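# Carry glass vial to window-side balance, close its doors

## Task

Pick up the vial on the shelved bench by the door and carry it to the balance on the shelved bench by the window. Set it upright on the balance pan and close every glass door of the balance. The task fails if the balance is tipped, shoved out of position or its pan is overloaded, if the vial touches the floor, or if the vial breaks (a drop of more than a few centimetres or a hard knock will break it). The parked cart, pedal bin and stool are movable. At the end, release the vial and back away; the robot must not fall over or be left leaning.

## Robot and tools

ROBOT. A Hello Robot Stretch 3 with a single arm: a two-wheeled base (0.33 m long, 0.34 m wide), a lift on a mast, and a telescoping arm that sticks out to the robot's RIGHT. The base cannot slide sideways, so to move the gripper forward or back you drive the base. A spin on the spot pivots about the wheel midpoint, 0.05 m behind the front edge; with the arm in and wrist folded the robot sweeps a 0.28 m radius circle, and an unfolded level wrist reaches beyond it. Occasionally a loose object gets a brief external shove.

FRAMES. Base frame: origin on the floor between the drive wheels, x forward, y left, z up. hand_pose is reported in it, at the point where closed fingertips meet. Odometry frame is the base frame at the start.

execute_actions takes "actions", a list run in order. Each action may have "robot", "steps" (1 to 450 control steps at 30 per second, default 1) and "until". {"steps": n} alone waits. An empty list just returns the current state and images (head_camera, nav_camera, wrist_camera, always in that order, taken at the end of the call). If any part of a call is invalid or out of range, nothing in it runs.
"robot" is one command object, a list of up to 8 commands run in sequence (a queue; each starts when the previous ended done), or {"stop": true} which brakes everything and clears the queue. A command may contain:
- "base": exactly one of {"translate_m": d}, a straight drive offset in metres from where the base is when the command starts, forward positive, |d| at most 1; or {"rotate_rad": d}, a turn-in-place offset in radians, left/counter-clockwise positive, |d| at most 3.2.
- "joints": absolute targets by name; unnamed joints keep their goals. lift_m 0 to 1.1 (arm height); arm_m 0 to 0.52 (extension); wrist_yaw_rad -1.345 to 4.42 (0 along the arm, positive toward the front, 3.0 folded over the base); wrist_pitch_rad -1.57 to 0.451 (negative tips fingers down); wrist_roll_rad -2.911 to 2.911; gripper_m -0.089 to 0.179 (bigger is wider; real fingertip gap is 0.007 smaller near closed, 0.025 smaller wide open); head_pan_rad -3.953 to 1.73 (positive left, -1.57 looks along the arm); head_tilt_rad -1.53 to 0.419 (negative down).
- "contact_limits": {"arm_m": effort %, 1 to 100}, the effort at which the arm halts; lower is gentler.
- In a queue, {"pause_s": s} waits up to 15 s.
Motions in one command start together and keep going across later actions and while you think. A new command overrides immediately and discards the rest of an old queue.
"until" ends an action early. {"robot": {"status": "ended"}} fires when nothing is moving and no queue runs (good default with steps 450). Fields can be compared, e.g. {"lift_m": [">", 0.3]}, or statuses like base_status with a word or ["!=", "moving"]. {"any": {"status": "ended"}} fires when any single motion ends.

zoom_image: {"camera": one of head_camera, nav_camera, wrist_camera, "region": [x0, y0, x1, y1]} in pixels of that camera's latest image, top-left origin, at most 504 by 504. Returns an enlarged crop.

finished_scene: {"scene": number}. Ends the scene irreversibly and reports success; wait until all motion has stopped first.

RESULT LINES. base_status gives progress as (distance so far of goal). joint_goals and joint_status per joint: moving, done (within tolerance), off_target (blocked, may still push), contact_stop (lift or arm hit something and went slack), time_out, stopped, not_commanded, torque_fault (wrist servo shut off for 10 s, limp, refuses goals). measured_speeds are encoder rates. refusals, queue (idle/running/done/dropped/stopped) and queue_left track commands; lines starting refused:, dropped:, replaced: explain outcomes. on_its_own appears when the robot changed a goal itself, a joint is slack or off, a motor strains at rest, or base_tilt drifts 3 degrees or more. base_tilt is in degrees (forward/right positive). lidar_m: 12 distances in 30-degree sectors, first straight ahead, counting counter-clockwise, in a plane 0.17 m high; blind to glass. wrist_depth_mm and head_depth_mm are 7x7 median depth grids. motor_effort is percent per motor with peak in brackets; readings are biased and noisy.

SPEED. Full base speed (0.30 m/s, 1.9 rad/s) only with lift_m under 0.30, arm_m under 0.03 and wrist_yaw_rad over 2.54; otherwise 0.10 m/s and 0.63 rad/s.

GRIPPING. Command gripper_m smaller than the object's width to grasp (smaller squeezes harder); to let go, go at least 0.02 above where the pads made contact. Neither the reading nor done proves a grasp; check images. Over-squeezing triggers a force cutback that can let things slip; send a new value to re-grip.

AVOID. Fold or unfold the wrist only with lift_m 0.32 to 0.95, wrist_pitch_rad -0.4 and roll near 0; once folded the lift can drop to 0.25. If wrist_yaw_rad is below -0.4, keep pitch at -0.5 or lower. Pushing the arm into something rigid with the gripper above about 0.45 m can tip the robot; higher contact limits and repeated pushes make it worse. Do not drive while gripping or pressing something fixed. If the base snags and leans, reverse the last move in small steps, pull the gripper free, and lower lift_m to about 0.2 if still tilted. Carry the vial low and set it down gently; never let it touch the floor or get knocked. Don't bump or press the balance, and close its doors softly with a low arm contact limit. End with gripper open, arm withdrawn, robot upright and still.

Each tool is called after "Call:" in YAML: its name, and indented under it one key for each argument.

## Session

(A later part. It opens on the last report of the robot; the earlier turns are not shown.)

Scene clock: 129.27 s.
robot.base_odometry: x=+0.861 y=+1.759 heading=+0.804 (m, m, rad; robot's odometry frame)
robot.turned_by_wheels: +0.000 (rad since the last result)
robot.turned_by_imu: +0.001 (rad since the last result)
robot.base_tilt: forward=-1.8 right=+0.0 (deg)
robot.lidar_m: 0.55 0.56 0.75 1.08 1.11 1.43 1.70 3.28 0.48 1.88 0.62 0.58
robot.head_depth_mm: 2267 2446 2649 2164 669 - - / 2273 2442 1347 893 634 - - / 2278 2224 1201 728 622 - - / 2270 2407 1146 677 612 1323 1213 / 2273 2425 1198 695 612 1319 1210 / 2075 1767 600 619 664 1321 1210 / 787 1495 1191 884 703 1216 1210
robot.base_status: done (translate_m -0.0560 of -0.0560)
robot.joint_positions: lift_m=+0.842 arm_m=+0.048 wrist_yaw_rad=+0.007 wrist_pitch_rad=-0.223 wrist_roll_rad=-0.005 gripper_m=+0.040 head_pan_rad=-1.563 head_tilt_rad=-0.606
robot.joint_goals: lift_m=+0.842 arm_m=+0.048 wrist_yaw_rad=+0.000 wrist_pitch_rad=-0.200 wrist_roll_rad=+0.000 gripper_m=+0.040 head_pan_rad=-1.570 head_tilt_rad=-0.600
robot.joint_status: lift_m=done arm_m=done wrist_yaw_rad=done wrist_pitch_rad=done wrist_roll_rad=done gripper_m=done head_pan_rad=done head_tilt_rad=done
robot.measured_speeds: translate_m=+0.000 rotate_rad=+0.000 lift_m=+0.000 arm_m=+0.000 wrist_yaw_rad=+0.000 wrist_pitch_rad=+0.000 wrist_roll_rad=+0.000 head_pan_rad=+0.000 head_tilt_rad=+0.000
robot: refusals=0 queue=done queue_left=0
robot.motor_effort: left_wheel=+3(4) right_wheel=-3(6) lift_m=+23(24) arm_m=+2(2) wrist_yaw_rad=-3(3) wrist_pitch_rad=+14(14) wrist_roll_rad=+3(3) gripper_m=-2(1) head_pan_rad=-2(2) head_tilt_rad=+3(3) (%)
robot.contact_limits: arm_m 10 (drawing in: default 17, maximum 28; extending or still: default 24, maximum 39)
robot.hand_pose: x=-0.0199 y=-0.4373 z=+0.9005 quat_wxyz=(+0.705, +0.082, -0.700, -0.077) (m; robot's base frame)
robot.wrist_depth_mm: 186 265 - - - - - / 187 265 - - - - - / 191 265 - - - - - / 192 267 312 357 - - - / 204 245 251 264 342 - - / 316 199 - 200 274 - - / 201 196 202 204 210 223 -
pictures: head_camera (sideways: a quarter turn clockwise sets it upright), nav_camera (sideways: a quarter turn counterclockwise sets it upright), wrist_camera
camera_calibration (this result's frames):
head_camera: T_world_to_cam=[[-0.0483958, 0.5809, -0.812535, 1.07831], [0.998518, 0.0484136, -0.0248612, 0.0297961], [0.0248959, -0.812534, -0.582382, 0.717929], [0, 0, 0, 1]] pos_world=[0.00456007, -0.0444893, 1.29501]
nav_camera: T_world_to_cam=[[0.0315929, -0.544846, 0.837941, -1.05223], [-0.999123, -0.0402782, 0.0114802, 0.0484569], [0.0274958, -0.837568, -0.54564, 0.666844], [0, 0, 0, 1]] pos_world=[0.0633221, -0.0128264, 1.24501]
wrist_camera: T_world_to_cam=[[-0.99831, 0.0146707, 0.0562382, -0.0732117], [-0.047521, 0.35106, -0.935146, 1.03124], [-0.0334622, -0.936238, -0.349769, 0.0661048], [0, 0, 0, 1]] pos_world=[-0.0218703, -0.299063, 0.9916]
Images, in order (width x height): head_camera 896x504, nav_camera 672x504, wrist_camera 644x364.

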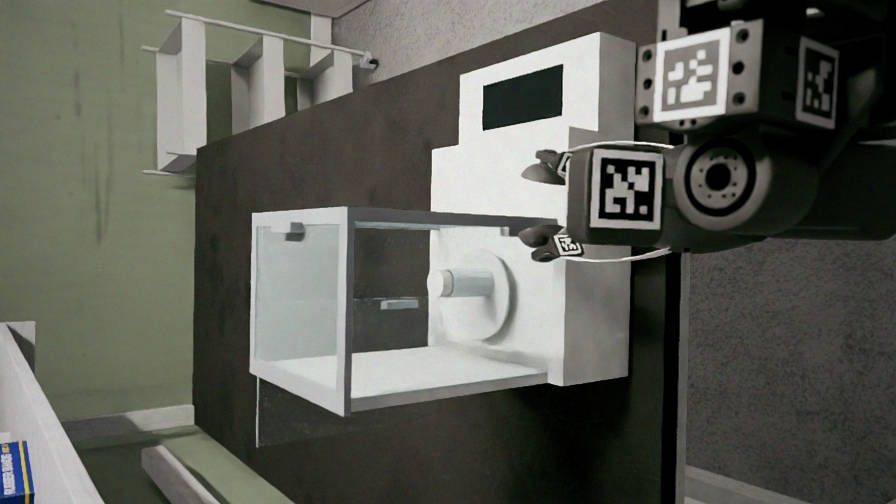

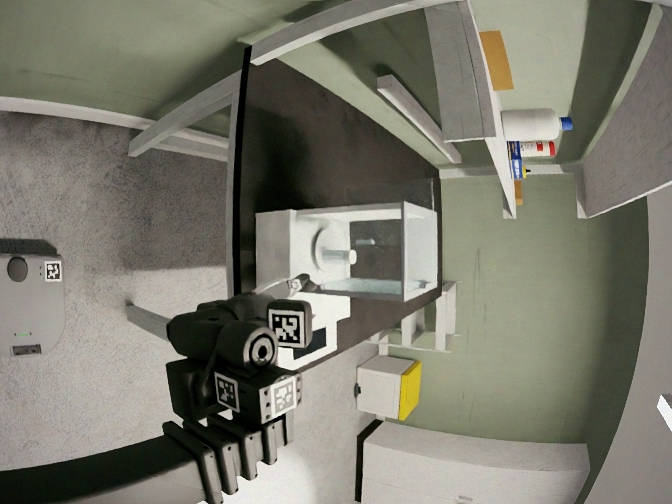

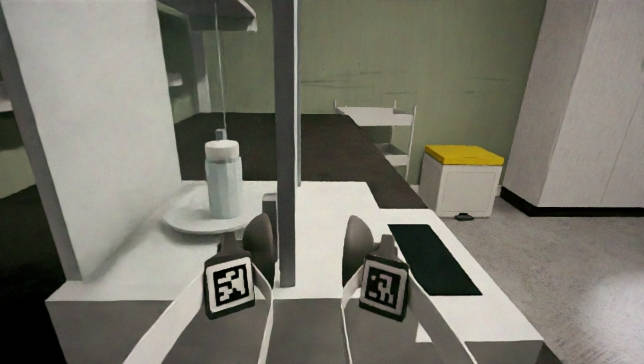

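Call:
execute_actions:
  actions:
    - {"robot":[{"base":{"translate_m":0.007}},{"joints":{"arm_m":0.0}},{"base":{"translate_m":-0.52},"joints":{"wrist_yaw_rad":1.571}},{"base":{"rotate_rad":1.565},"joints":{"head_pan_rad":-1.2,"head_tilt_rad":-0.6}},{"base":{"translate_m":-0.92}}],"steps":450,"until":{"robot":{"status":"ended"}}}
    - {"steps":450,"until":{"robot":{"status":"ended"}}}

Scene clock: 157.77 s.
robot.base_odometry: x=+1.163 y=+0.747 heading=+2.369 (m, m, rad; robot's odometry frame)
robot.turned_by_wheels: +1.565 (rad since the last result)
robot.turned_by_imu: +1.594 (rad since the last result)
robot.base_tilt: forward=-1.8 right=-0.1 (deg)
robot.lidar_m: 1.98 1.60 1.91 2.93 1.93 1.40 1.31 1.03 1.02 0.97 1.00 0.52
robot.head_depth_mm: 670 961 1054 894 708 587 - / 887 1000 1098 891 709 587 522 / 909 1050 1132 892 707 587 533 / 840 1058 757 786 706 585 - / 864 1094 739 700 639 586 1233 / 1030 1171 1326 724 622 599 1198 / 1105 1235 1412 729 639 629 972
robot.base_status: done (translate_m -0.9200 of -0.9200)
robot.joint_positions: lift_m=+0.842 arm_m=+0.000 wrist_yaw_rad=+1.568 wrist_pitch_rad=-0.223 wrist_roll_rad=-0.005 gripper_m=+0.040 head_pan_rad=-1.207 head_tilt_rad=-0.606
robot.joint_goals: lift_m=+0.842 arm_m=+0.000 wrist_yaw_rad=+1.571 wrist_pitch_rad=-0.200 wrist_roll_rad=+0.000 gripper_m=+0.040 head_pan_rad=-1.200 head_tilt_rad=-0.600
robot.joint_status: lift_m=done arm_m=done wrist_yaw_rad=done wrist_pitch_rad=done wrist_roll_rad=done gripper_m=done head_pan_rad=done head_tilt_rad=done
robot.measured_speeds: translate_m=+0.000 rotate_rad=+0.000 lift_m=+0.000 arm_m=+0.000 wrist_yaw_rad=+0.000 wrist_pitch_rad=+0.000 wrist_roll_rad=+0.000 head_pan_rad=+0.000 head_tilt_rad=+0.000
robot: refusals=0 queue=done queue_left=0
robot.motor_effort: left_wheel=-1(6) right_wheel=+2(4) lift_m=+23(24) arm_m=-2(3) wrist_yaw_rad=+2(4) wrist_pitch_rad=+14(14) wrist_roll_rad=+3(3) gripper_m=+0(2) head_pan_rad=+3(22) head_tilt_rad=+1(2) (%)
robot.hand_pose: x=+0.2232 y=-0.1459 z=+0.9005 quat_wxyz=(+0.555, +0.551, -0.440, +0.442) (m; robot's base frame)
robot.wrist_depth_mm: - - - - - - - / - - - - - - - / - - - - - - - / - - - - - - 876 / - - - - - 352 316 / - - - - 370 304 265 / - - - - - 277 229
pictures: head_camera (sideways: a quarter turn clockwise sets it upright), nav_camera (sideways: a quarter turn counterclockwise sets it upright), wrist_camera
camera_calibration (this result's frames):
head_camera: T_world_to_cam=[[-0.247836, 0.527594, -0.812541, 1.07953], [0.919023, 0.393419, -0.0248616, 0.0302816], [0.306552, -0.752905, -0.582374, 0.716201], [0, 0, 0, 1]] pos_world=[0.0201638, -0.042236, 1.29501]
nav_camera: T_world_to_cam=[[0.219519, -0.499657, 0.837946, -1.05339], [-0.922425, -0.386005, 0.0114806, 0.0479886], [0.317715, -0.775463, -0.545632, 0.665063], [0, 0, 0, 1]] pos_world=[0.0642045, 0.00792272, 1.24501]
wrist_camera: T_world_to_cam=[[-0.0237791, -0.998148, 0.0559867, -0.199841], [-0.351477, -0.0440802, -0.935158, 0.95069], [0.935894, -0.0419153, -0.349778, 0.261209], [0, 0, 0, 1]] pos_world=[0.08493, -0.146616, 0.9916]
Images, in order (width x height): head_camera 896x504, nav_camera 672x504, wrist_camera 644x364.

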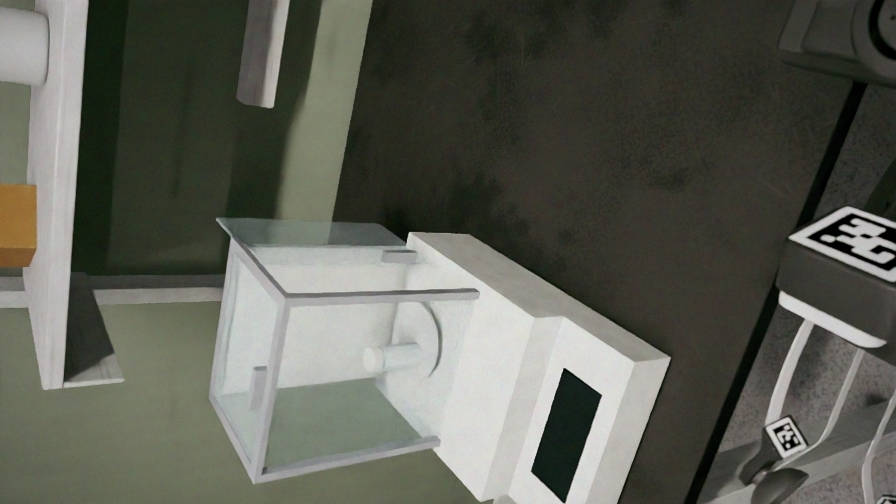

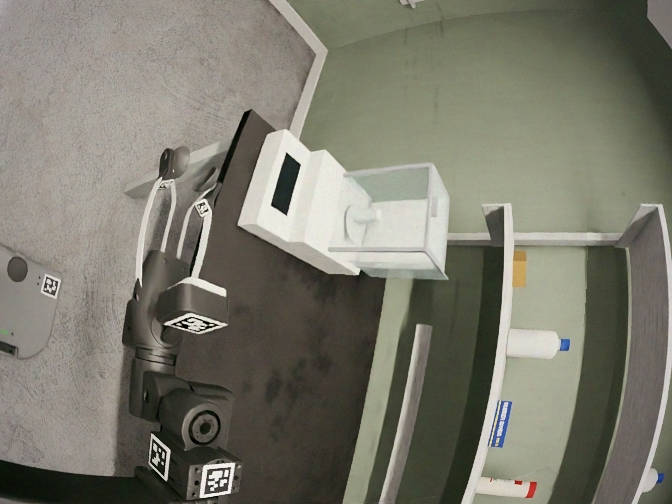

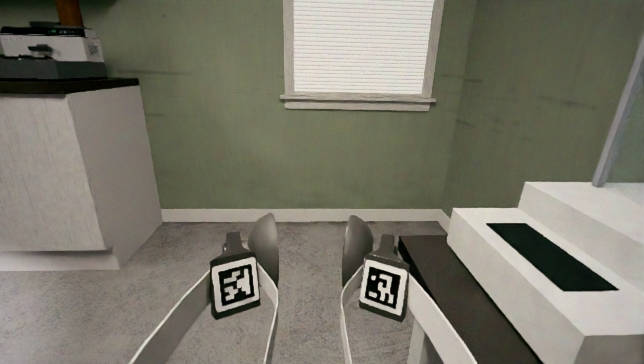

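Call:
execute_actions:
  actions:
    - {"robot":[{"base":{"rotate_rad":-0.02},"joints":{"arm_m":0.1}},{"base":{"translate_m":-0.02},"joints":{"arm_m":0.44},"contact_limits":{"arm_m":14}}],"steps":450,"until":{"robot":{"status":"ended"}}}

Scene clock: 166.20 s.
robot.base_odometry: x=+1.177 y=+0.733 heading=+2.349 (m, m, rad; robot's odometry frame)
robot.turned_by_wheels: -0.020 (rad since the last result)
robot.turned_by_imu: -0.019 (rad since the last result)
robot.base_tilt: forward=-1.9 right=+0.0 (deg)
robot.lidar_m: 2.00 1.62 1.91 2.92 1.95 1.39 1.29 1.01 1.03 0.98 1.00 0.54
robot.head_depth_mm: 705 963 1060 830 708 587 512 / 696 990 1095 862 708 585 523 / 911 1044 1131 857 707 586 1143 / 766 1074 1141 812 707 585 1164 / 882 1033 733 724 666 584 1211 / 991 1140 783 722 624 598 1207 / 1090 1210 1375 721 625 628 967
robot.base_status: done (translate_m -0.0200 of -0.0200)
robot.joint_positions: lift_m=+0.842 arm_m=+0.440 wrist_yaw_rad=+1.569 wrist_pitch_rad=-0.223 wrist_roll_rad=-0.005 gripper_m=+0.040 head_pan_rad=-1.207 head_tilt_rad=-0.606
robot.joint_goals: lift_m=+0.842 arm_m=+0.440 wrist_yaw_rad=+1.571 wrist_pitch_rad=-0.200 wrist_roll_rad=+0.000 gripper_m=+0.040 head_pan_rad=-1.200 head_tilt_rad=-0.600
robot.joint_status: lift_m=done arm_m=done wrist_yaw_rad=done wrist_pitch_rad=done wrist_roll_rad=done gripper_m=done head_pan_rad=done head_tilt_rad=done
robot.measured_speeds: translate_m=+0.000 rotate_rad=+0.000 lift_m=+0.000 arm_m=+0.000 wrist_yaw_rad=+0.000 wrist_pitch_rad=+0.000 wrist_roll_rad=+0.000 head_pan_rad=+0.000 head_tilt_rad=+0.000
robot: refusals=0 queue=done queue_left=0
robot.motor_effort: left_wheel=+0(4) right_wheel=+0(4) lift_m=+24(23) arm_m=+2(4) wrist_yaw_rad=+1(2) wrist_pitch_rad=+14(14) wrist_roll_rad=+3(3) gripper_m=+0(0) head_pan_rad=+1(2) head_tilt_rad=+3(3) (%)
robot.contact_limits: arm_m 14 (drawing in: default 17, maximum 28; extending or still: default 24, maximum 39)
robot.hand_pose: x=+0.2232 y=-0.5854 z=+0.9005 quat_wxyz=(+0.555, +0.551, -0.440, +0.442) (m; robot's base frame)
robot.wrist_depth_mm: - - - - 282 754 519 / - - - - - 746 441 / - - - - - 740 460 / - - 345 325 - 767 481 / - 258 260 264 435 468 472 / 251 237 - 248 369 356 358 / 250 253 261 264 273 288 287
pictures: head_camera (sideways: a quarter turn clockwise sets it upright), nav_camera (sideways: a quarter turn counterclockwise sets it upright), wrist_camera
camera_calibration (this result's frames):
head_camera: T_world_to_cam=[[-0.247838, 0.527544, -0.812572, 1.07957], [0.91901, 0.39345, -0.0248638, 0.0302845], [0.306589, -0.752924, -0.58233, 0.716143], [0, 0, 0, 1]] pos_world=[0.0201654, -0.0422359, 1.29502]
nav_camera: T_world_to_cam=[[0.21952, -0.499607, 0.837976, -1.05343], [-0.922412, -0.386036, 0.0114823, 0.0479863], [0.317752, -0.77548, -0.545587, 0.665004], [0, 0, 0, 1]] pos_world=[0.0642053, 0.00792183, 1.24501]
wrist_camera: T_world_to_cam=[[-0.0234463, -0.998156, 0.0559866, -0.63861], [-0.351463, -0.0441973, -0.935158, 0.931245], [0.935908, -0.0416032, -0.349778, 0.242967], [0, 0, 0, 1]] pos_world=[0.0849305, -0.586166, 0.9916]
Images, in order (width x height): head_camera 896x504, nav_camera 672x504, wrist_camera 644x364.

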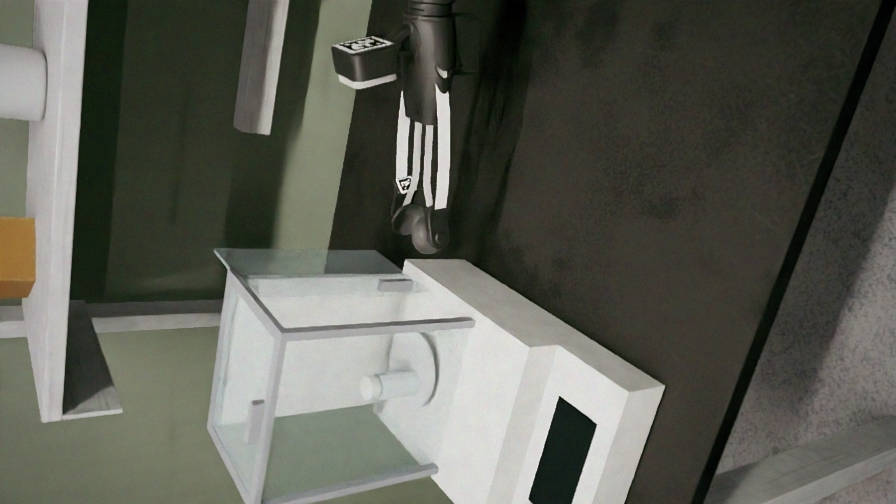

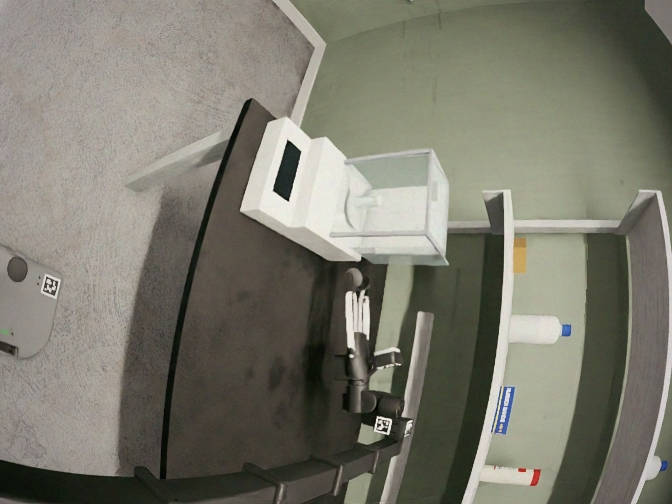

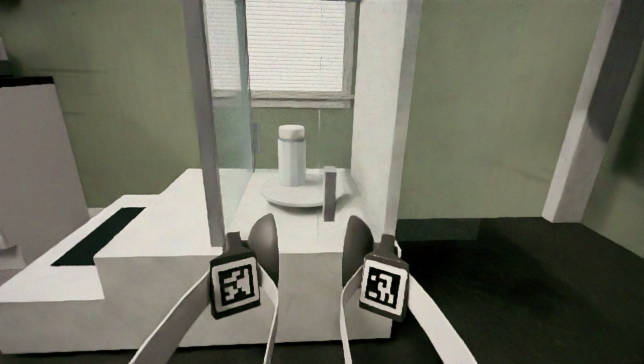

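Call:
execute_actions:
  actions:
    - {"robot":[{"base":{"translate_m":0.042},"joints":{"arm_m":0.45},"contact_limits":{"arm_m":14}}],"steps":450,"until":{"robot":{"status":"ended"}}}

Scene clock: 170.10 s.
robot.base_odometry: x=+1.148 y=+0.763 heading=+2.349 (m, m, rad; robot's odometry frame)
robot.turned_by_wheels: +0.000 (rad since the last result)
robot.turned_by_imu: +0.000 (rad since the last result)
robot.base_tilt: forward=-1.9 right=+0.0 (deg)
robot.lidar_m: 1.96 1.58 1.84 2.98 2.01 1.43 1.33 1.05 1.02 0.97 1.00 0.50
robot.head_depth_mm: 660 960 1061 830 709 586 501 / 876 995 1095 857 708 587 522 / 901 1039 1124 859 706 585 533 / 824 1047 752 751 702 585 1164 / 858 1076 730 723 627 583 1212 / 1019 1152 1309 723 620 592 1211 / 1090 1214 1369 1524 622 628 903
robot.base_status: done (translate_m +0.0420 of +0.0420)
robot.joint_positions: lift_m=+0.842 arm_m=+0.450 wrist_yaw_rad=+1.569 wrist_pitch_rad=-0.223 wrist_roll_rad=-0.005 gripper_m=+0.040 head_pan_rad=-1.207 head_tilt_rad=-0.606
robot.joint_goals: lift_m=+0.842 arm_m=+0.450 wrist_yaw_rad=+1.571 wrist_pitch_rad=-0.200 wrist_roll_rad=+0.000 gripper_m=+0.040 head_pan_rad=-1.200 head_tilt_rad=-0.600
robot.joint_status: lift_m=done arm_m=done wrist_yaw_rad=done wrist_pitch_rad=done wrist_roll_rad=done gripper_m=done head_pan_rad=done head_tilt_rad=done
robot.measured_speeds: translate_m=+0.000 rotate_rad=+0.000 lift_m=+0.000 arm_m=+0.000 wrist_yaw_rad=+0.000 wrist_pitch_rad=+0.000 wrist_roll_rad=+0.000 head_pan_rad=+0.000 head_tilt_rad=+0.000
robot: refusals=0 queue=done queue_left=0
robot.motor_effort: left_wheel=+1(3) right_wheel=+0(5) lift_m=+24(24) arm_m=+2(1) wrist_yaw_rad=+2(2) wrist_pitch_rad=+14(14) wrist_roll_rad=+3(3) gripper_m=+2(0) head_pan_rad=+3(2) head_tilt_rad=+2(2) (%)
robot.contact_limits: arm_m 14 (drawing in: default 17, maximum 28; extending or still: default 24, maximum 39)
robot.hand_pose: x=+0.2232 y=-0.5954 z=+0.9005 quat_wxyz=(+0.555, +0.551, -0.440, +0.442) (m; robot's base frame)
robot.wrist_depth_mm: - - - - 234 718 510 / - - - - 235 736 510 / - - - - 974 732 428 / - - 357 326 980 730 443 / - 245 268 252 437 466 453 / 200 198 - 204 367 358 356 / 200 202 208 213 264 286 287
pictures: head_camera (sideways: a quarter turn clockwise sets it upright), nav_camera (sideways: a quarter turn counterclockwise sets it upright), wrist_camera
camera_calibration (this result's frames):
head_camera: T_world_to_cam=[[-0.247838, 0.527544, -0.812572, 1.07957], [0.91901, 0.39345, -0.0248638, 0.0302845], [0.30659, -0.752924, -0.58233, 0.716143], [0, 0, 0, 1]] pos_world=[0.0201654, -0.0422359, 1.29502]
nav_camera: T_world_to_cam=[[0.21952, -0.499607, 0.837976, -1.05343], [-0.922412, -0.386036, 0.0114823, 0.0479863], [0.317752, -0.77548, -0.545587, 0.665004], [0, 0, 0, 1]] pos_world=[0.0642053, 0.00792185, 1.24501]
wrist_camera: T_world_to_cam=[[-0.0234466, -0.998156, 0.0559864, -0.648589], [-0.351463, -0.044197, -0.935158, 0.930803], [0.935908, -0.0416034, -0.349779, 0.242551], [0, 0, 0, 1]] pos_world=[0.0849305, -0.596164, 0.991599]
Images, in order (width x height): head_camera 896x504, nav_camera 672x504, wrist_camera 644x364.

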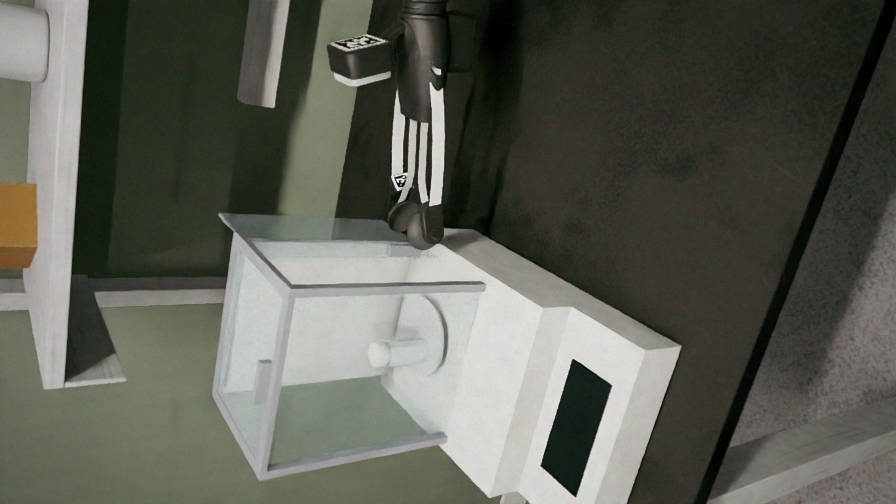

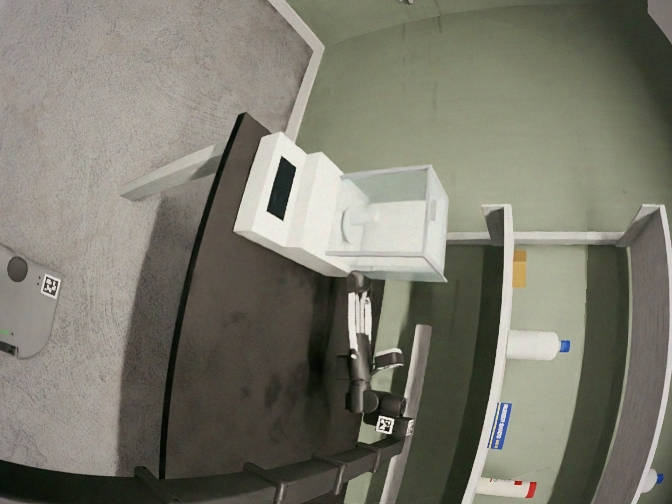

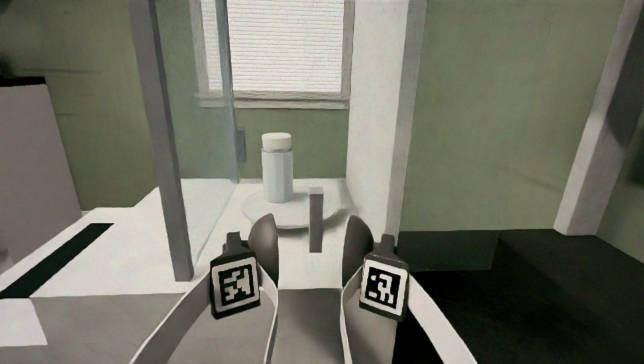

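Call:
execute_actions:
  actions:
    - {"robot":[{"base":{"translate_m":0.009}},{"joints":{"arm_m":0.375},"contact_limits":{"arm_m":12}}],"steps":450,"until":{"robot":{"status":"ended"}}}

Scene clock: 177.07 s.
robot.base_odometry: x=+1.142 y=+0.769 heading=+2.349 (m, m, rad; robot's odometry frame)
robot.turned_by_wheels: +0.000 (rad since the last result)
robot.turned_by_imu: +0.001 (rad since the last result)
robot.base_tilt: forward=-1.9 right=+0.0 (deg)
robot.lidar_m: 1.95 1.57 1.83 2.94 2.03 1.44 1.34 1.05 1.03 0.97 1.00 0.50
robot.head_depth_mm: 662 960 1054 964 707 586 501 / 880 994 1097 927 708 587 523 / 898 1039 1125 959 706 586 533 / 858 1044 710 760 686 585 1166 / 840 1076 736 711 626 579 1212 / 1041 1143 1321 723 622 592 1186 / 1090 1223 1368 1538 621 619 931
robot.base_status: done (translate_m +0.0090 of +0.0090)
robot.joint_positions: lift_m=+0.842 arm_m=+0.375 wrist_yaw_rad=+1.564 wrist_pitch_rad=-0.223 wrist_roll_rad=-0.004 gripper_m=+0.040 head_pan_rad=-1.207 head_tilt_rad=-0.606
robot.joint_goals: lift_m=+0.842 arm_m=+0.375 wrist_yaw_rad=+1.571 wrist_pitch_rad=-0.200 wrist_roll_rad=+0.000 gripper_m=+0.040 head_pan_rad=-1.200 head_tilt_rad=-0.600
robot.joint_status: lift_m=done arm_m=done wrist_yaw_rad=done wrist_pitch_rad=done wrist_roll_rad=done gripper_m=done head_pan_rad=done head_tilt_rad=done
robot.measured_speeds: translate_m=+0.000 rotate_rad=+0.000 lift_m=+0.000 arm_m=+0.000 wrist_yaw_rad=+0.000 wrist_pitch_rad=+0.000 wrist_roll_rad=+0.000 head_pan_rad=+0.000 head_tilt_rad=+0.000
robot: refusals=0 queue=done queue_left=0
robot.motor_effort: left_wheel=-2(3) right_wheel=+4(4) lift_m=+24(24) arm_m=-2(0) wrist_yaw_rad=+4(5) wrist_pitch_rad=+14(14) wrist_roll_rad=+3(3) gripper_m=-1(1) head_pan_rad=+2(2) head_tilt_rad=+2(3) (%)
robot.contact_limits: arm_m 12 (drawing in: default 17, maximum 28; extending or still: default 24, maximum 39)
robot.hand_pose: x=+0.2232 y=-0.5220 z=+0.9005 quat_wxyz=(+0.555, +0.550, -0.441, +0.440) (m; robot's base frame)
robot.wrist_depth_mm: - - - - - 192 550 / - - - - - 194 576 / - - - - 347 207 582 / - - - 290 312 222 576 / - 354 279 248 260 241 455 / - 244 - 193 215 228 358 / 212 202 192 198 204 268 289
pictures: head_camera (sideways: a quarter turn clockwise sets it upright), nav_camera (sideways: a quarter turn counterclockwise sets it upright), wrist_camera
camera_calibration (this result's frames):
head_camera: T_world_to_cam=[[-0.247839, 0.52754, -0.812575, 1.07958], [0.919008, 0.393453, -0.024864, 0.0302848], [0.306593, -0.752925, -0.582327, 0.716139], [0, 0, 0, 1]] pos_world=[0.0201656, -0.0422359, 1.29502]
nav_camera: T_world_to_cam=[[0.219521, -0.499603, 0.837978, -1.05343], [-0.922411, -0.38604, 0.0114824, 0.0479861], [0.317756, -0.77548, -0.545583, 0.664999], [0, 0, 0, 1]] pos_world=[0.0642054, 0.00792186, 1.24501]
wrist_camera: T_world_to_cam=[[-0.0282067, -0.998071, 0.0553135, -0.573628], [-0.351666, -0.04189, -0.935188, 0.935321], [0.935701, -0.0458305, -0.349805, 0.243473], [0, 0, 0, 1]] pos_world=[0.0849223, -0.522182, 0.991599]
Images, in order (width x height): head_camera 896x504, nav_camera 672x504, wrist_camera 644x364.

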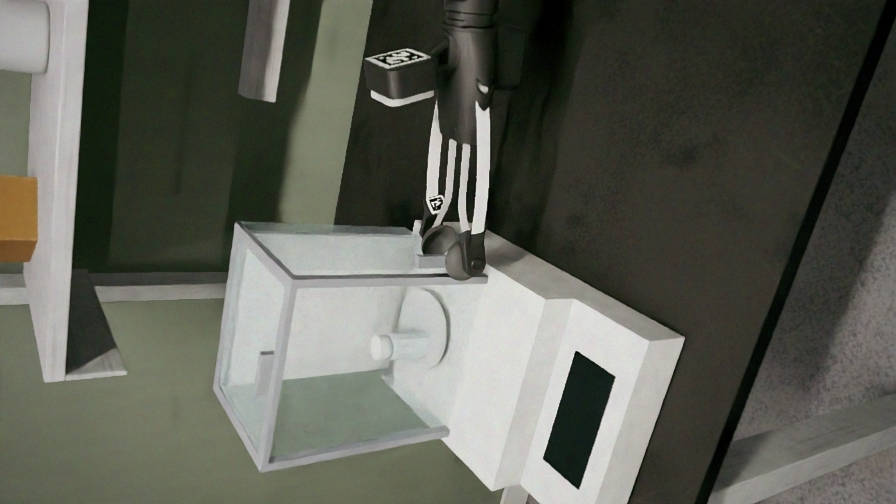

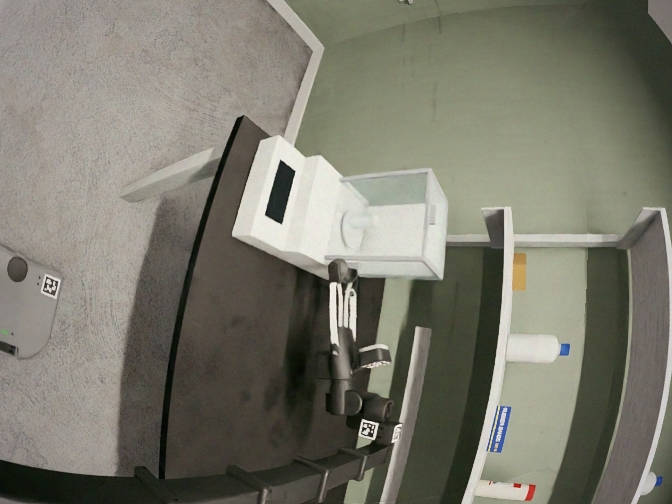

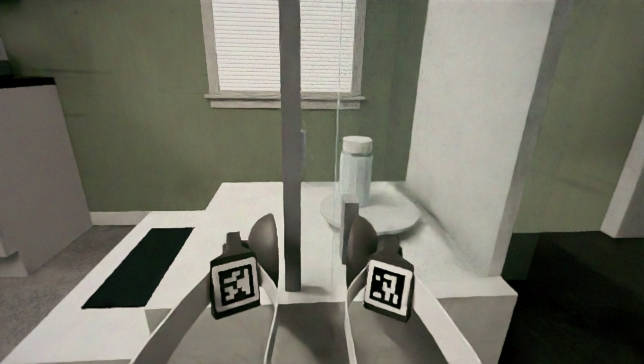

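Call:
execute_actions:
  actions:
    - {"robot":[{"joints":{"arm_m":0.35},"contact_limits":{"arm_m":10}}],"steps":450,"until":{"robot":{"status":"ended"}}}

Scene clock: 179.73 s.
robot.base_odometry: x=+1.142 y=+0.769 heading=+2.349 (m, m, rad; robot's odometry frame)
robot.turned_by_wheels: +0.000 (rad since the last result)
robot.turned_by_imu: +0.000 (rad since the last result)
robot.base_tilt: forward=-1.9 right=+0.0 (deg)
robot.lidar_m: 1.95 1.57 1.83 2.93 2.03 1.44 1.34 1.06 1.03 0.97 0.99 0.50
robot.head_depth_mm: 660 959 1052 963 687 587 501 / 878 993 1094 - 708 586 523 / 897 1039 1129 960 706 585 534 / 857 1048 710 760 685 585 1165 / 839 1084 736 711 625 577 1211 / 1039 1143 1323 722 622 591 1184 / 1088 1226 1379 1542 623 618 930
robot.base_status: done (translate_m +0.0090 of +0.0090)
robot.joint_positions: lift_m=+0.842 arm_m=+0.350 wrist_yaw_rad=+1.563 wrist_pitch_rad=-0.223 wrist_roll_rad=-0.004 gripper_m=+0.040 head_pan_rad=-1.207 head_tilt_rad=-0.606
robot.joint_goals: lift_m=+0.842 arm_m=+0.350 wrist_yaw_rad=+1.571 wrist_pitch_rad=-0.200 wrist_roll_rad=+0.000 gripper_m=+0.040 head_pan_rad=-1.200 head_tilt_rad=-0.600
robot.joint_status: lift_m=done arm_m=done wrist_yaw_rad=done wrist_pitch_rad=done wrist_roll_rad=done gripper_m=done head_pan_rad=done head_tilt_rad=done
robot.measured_speeds: translate_m=+0.000 rotate_rad=+0.000 lift_m=+0.000 arm_m=+0.000 wrist_yaw_rad=+0.000 wrist_pitch_rad=+0.000 wrist_roll_rad=+0.000 head_pan_rad=+0.000 head_tilt_rad=+0.000
robot: refusals=0 queue=done queue_left=0
robot.motor_effort: left_wheel=-2(2) right_wheel=+4(4) lift_m=+24(24) arm_m=-2(2) wrist_yaw_rad=+5(5) wrist_pitch_rad=+14(14) wrist_roll_rad=+2(3) gripper_m=+0(1) head_pan_rad=+2(2) head_tilt_rad=+3(2) (%)
robot.contact_limits: arm_m 10 (drawing in: default 17, maximum 28; extending or still: default 24, maximum 39)
robot.hand_pose: x=+0.2232 y=-0.4972 z=+0.9005 quat_wxyz=(+0.556, +0.550, -0.442, +0.440) (m; robot's base frame)
robot.wrist_depth_mm: - - - - - 229 175 / - - - - - 230 537 / - - - - - 231 558 / - - - 359 307 230 583 / - - 303 250 257 231 471 / - 253 - 193 205 205 357 / - 206 192 196 204 209 289
pictures: head_camera (sideways: a quarter turn clockwise sets it upright), nav_camera (sideways: a quarter turn counterclockwise sets it upright), wrist_camera
camera_calibration (this result's frames):
head_camera: T_world_to_cam=[[-0.247839, 0.52754, -0.812575, 1.07958], [0.919008, 0.393453, -0.024864, 0.0302848], [0.306594, -0.752925, -0.582327, 0.716139], [0, 0, 0, 1]] pos_world=[0.0201656, -0.0422359, 1.29502]
nav_camera: T_world_to_cam=[[0.219521, -0.499603, 0.837978, -1.05343], [-0.922411, -0.38604, 0.0114825, 0.0479861], [0.317756, -0.77548, -0.545583, 0.664999], [0, 0, 0, 1]] pos_world=[0.0642054, 0.00792187, 1.24501]
wrist_camera: T_world_to_cam=[[-0.0291193, -0.998054, 0.0551379, -0.548547], [-0.351702, -0.041404, -0.935196, 0.936615], [0.935659, -0.0466244, -0.349812, 0.24423], [0, 0, 0, 1]] pos_world=[0.0849204, -0.497313, 0.991598]
Images, in order (width x height): head_camera 896x504, nav_camera 672x504, wrist_camera 644x364.

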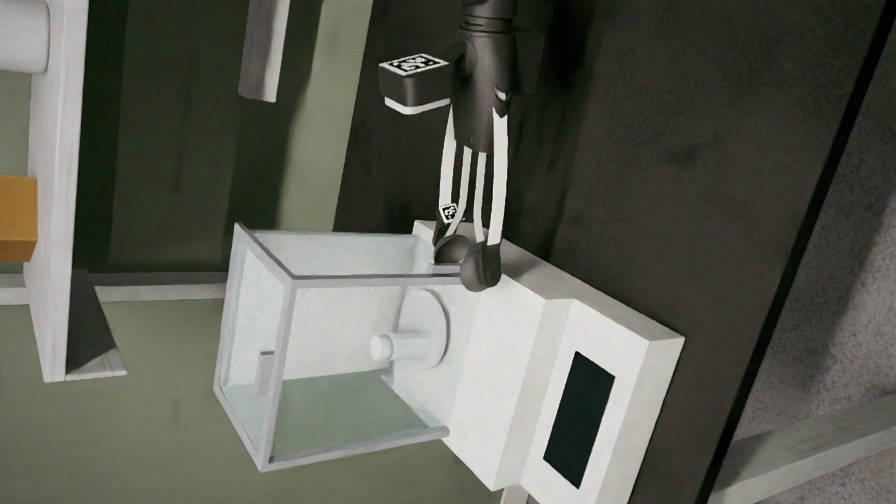

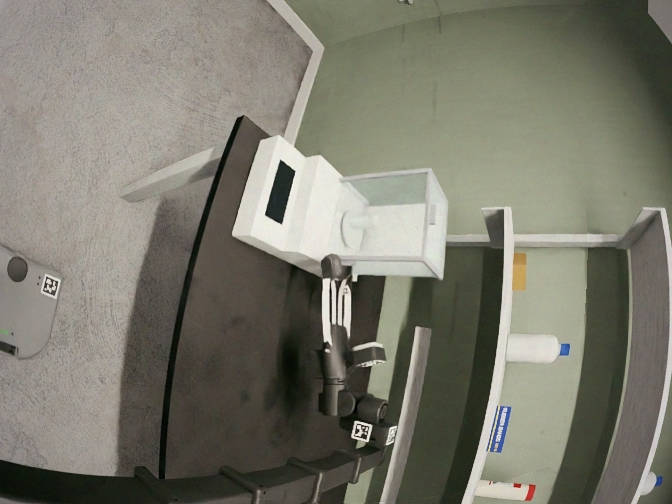

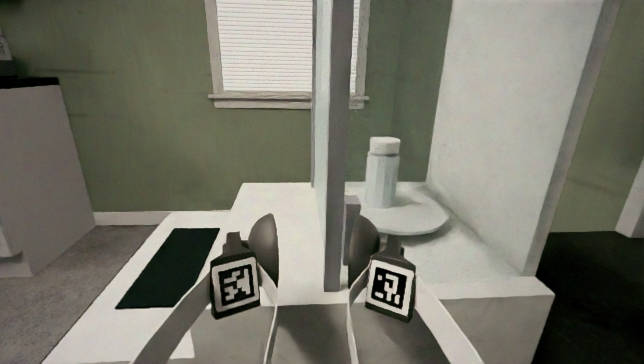

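The right door has reached its stop. I'll back straight away from the glass, then retract the arm.

Call:
execute_actions:
  actions:
    - {"robot":[{"base":{"translate_m":-0.06}},{"base":{"translate_m":-0.2},"joints":{"arm_m":0.0,"head_pan_rad":-0.8,"head_tilt_rad":-0.5}}],"steps":450,"until":{"robot":{"status":"ended"}}}

Scene clock: 186.30 s.
robot.base_odometry: x=+1.324 y=+0.584 heading=+2.349 (m, m, rad; robot's odometry frame)
robot.turned_by_wheels: +0.000 (rad since the last result)
robot.turned_by_imu: +0.003 (rad since the last result)
robot.base_tilt: forward=-1.9 right=+0.0 (deg)
robot.lidar_m: 2.21 1.79 2.18 2.89 1.63 1.17 1.09 0.82 1.04 0.99 1.01 0.72
robot.head_depth_mm: 989 1069 1158 1050 790 636 532 / 1022 1129 1245 1047 790 635 531 / 1157 1244 849 895 789 634 570 / 1269 1388 880 812 765 634 1253 / 1400 1538 1681 848 734 688 1262 / 1557 1723 1934 2051 757 1008 1212 / 1740 1957 2254 2368 1705 1518 1271
robot.base_status: done (translate_m -0.2000 of -0.2000)
robot.joint_positions: lift_m=+0.842 arm_m=+0.000 wrist_yaw_rad=+1.569 wrist_pitch_rad=-0.223 wrist_roll_rad=-0.004 gripper_m=+0.040 head_pan_rad=-0.807 head_tilt_rad=-0.507
robot.joint_goals: lift_m=+0.842 arm_m=+0.000 wrist_yaw_rad=+1.571 wrist_pitch_rad=-0.200 wrist_roll_rad=+0.000 gripper_m=+0.040 head_pan_rad=-0.800 head_tilt_rad=-0.500
robot.joint_status: lift_m=done arm_m=done wrist_yaw_rad=done wrist_pitch_rad=done wrist_roll_rad=done gripper_m=done head_pan_rad=done head_tilt_rad=done
robot.measured_speeds: translate_m=+0.000 rotate_rad=+0.000 lift_m=+0.000 arm_m=+0.000 wrist_yaw_rad=+0.000 wrist_pitch_rad=+0.000 wrist_roll_rad=+0.000 head_pan_rad=+0.000 head_tilt_rad=+0.000
robot: refusals=0 queue=done queue_left=0
robot.motor_effort: left_wheel=+0(4) right_wheel=+0(5) lift_m=+24(24) arm_m=-2(4) wrist_yaw_rad=+1(5) wrist_pitch_rad=+14(14) wrist_roll_rad=+3(3) gripper_m=+0(2) head_pan_rad=+1(23) head_tilt_rad=+3(14) (%)
robot.hand_pose: x=+0.2232 y=-0.1456 z=+0.9006 quat_wxyz=(+0.554, +0.551, -0.440, +0.442) (m; robot's base frame)
robot.wrist_depth_mm: - - - - - - 873 / - - - - - - 513 / - - - - - - 507 / - - - - 571 449 454 / - - - - 467 447 465 / - - - - 372 360 364 / - - - - - 288 291
pictures: head_camera (sideways: a quarter turn clockwise sets it upright), nav_camera (sideways: a quarter turn counterclockwise sets it upright), wrist_camera
camera_calibration (this result's frames):
head_camera: T_world_to_cam=[[-0.376367, 0.329475, -0.865907, 1.1499], [0.695036, 0.7184, -0.0287488, 0.0367121], [0.612595, -0.612656, -0.499379, 0.606353], [0, 0, 0, 1]] pos_world=[0.0358191, -0.0337511, 1.29956]
nav_camera: T_world_to_cam=[[0.337794, -0.313092, 0.887619, -1.11889], [-0.700117, -0.713878, 0.0146302, 0.0425304], [0.629072, -0.62638, -0.460345, 0.552194], [0, 0, 0, 1]] pos_world=[0.0603611, 0.0259294, 1.24673]
wrist_camera: T_world_to_cam=[[-0.0227465, -0.99822, 0.0551359, -0.199032], [-0.351396, -0.0436483, -0.935209, 0.950803], [0.93595, -0.0406473, -0.349778, 0.261392], [0, 0, 0, 1]] pos_world=[0.084931, -0.146552, 0.991602]
Images, in order (width x height): head_camera 896x504, nav_camera 672x504, wrist_camera 644x364.

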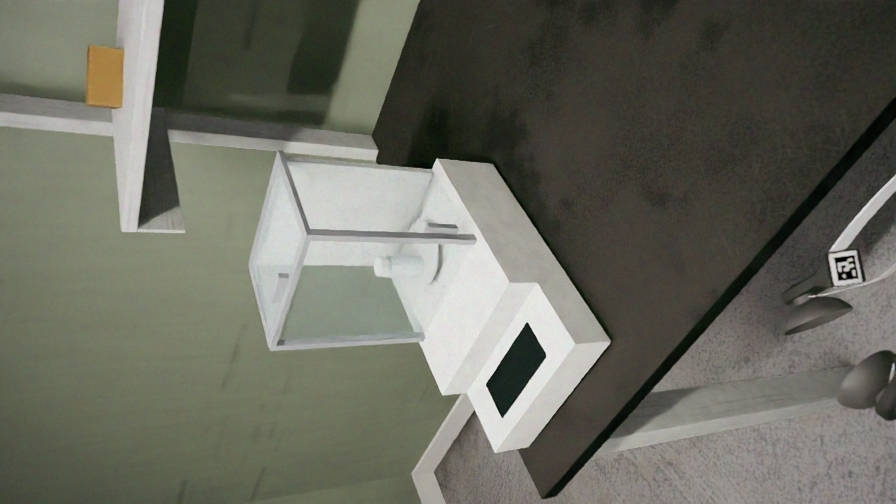

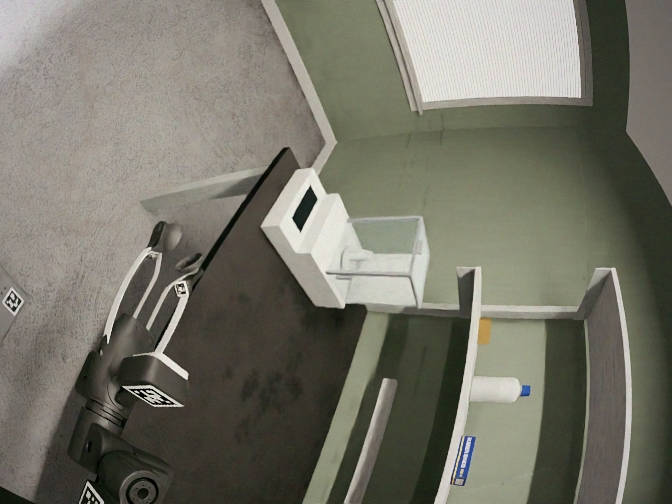

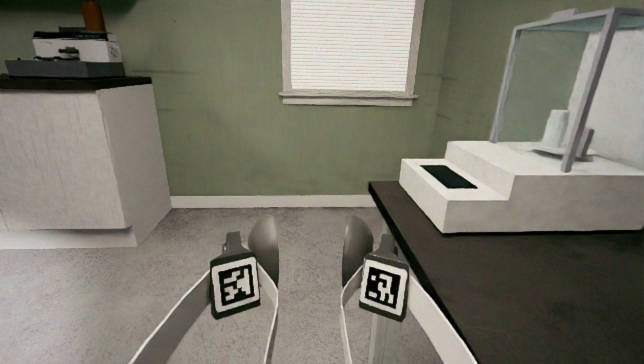

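Call:
finished_scene:
  scene: 2

The scene is finished: the task was done.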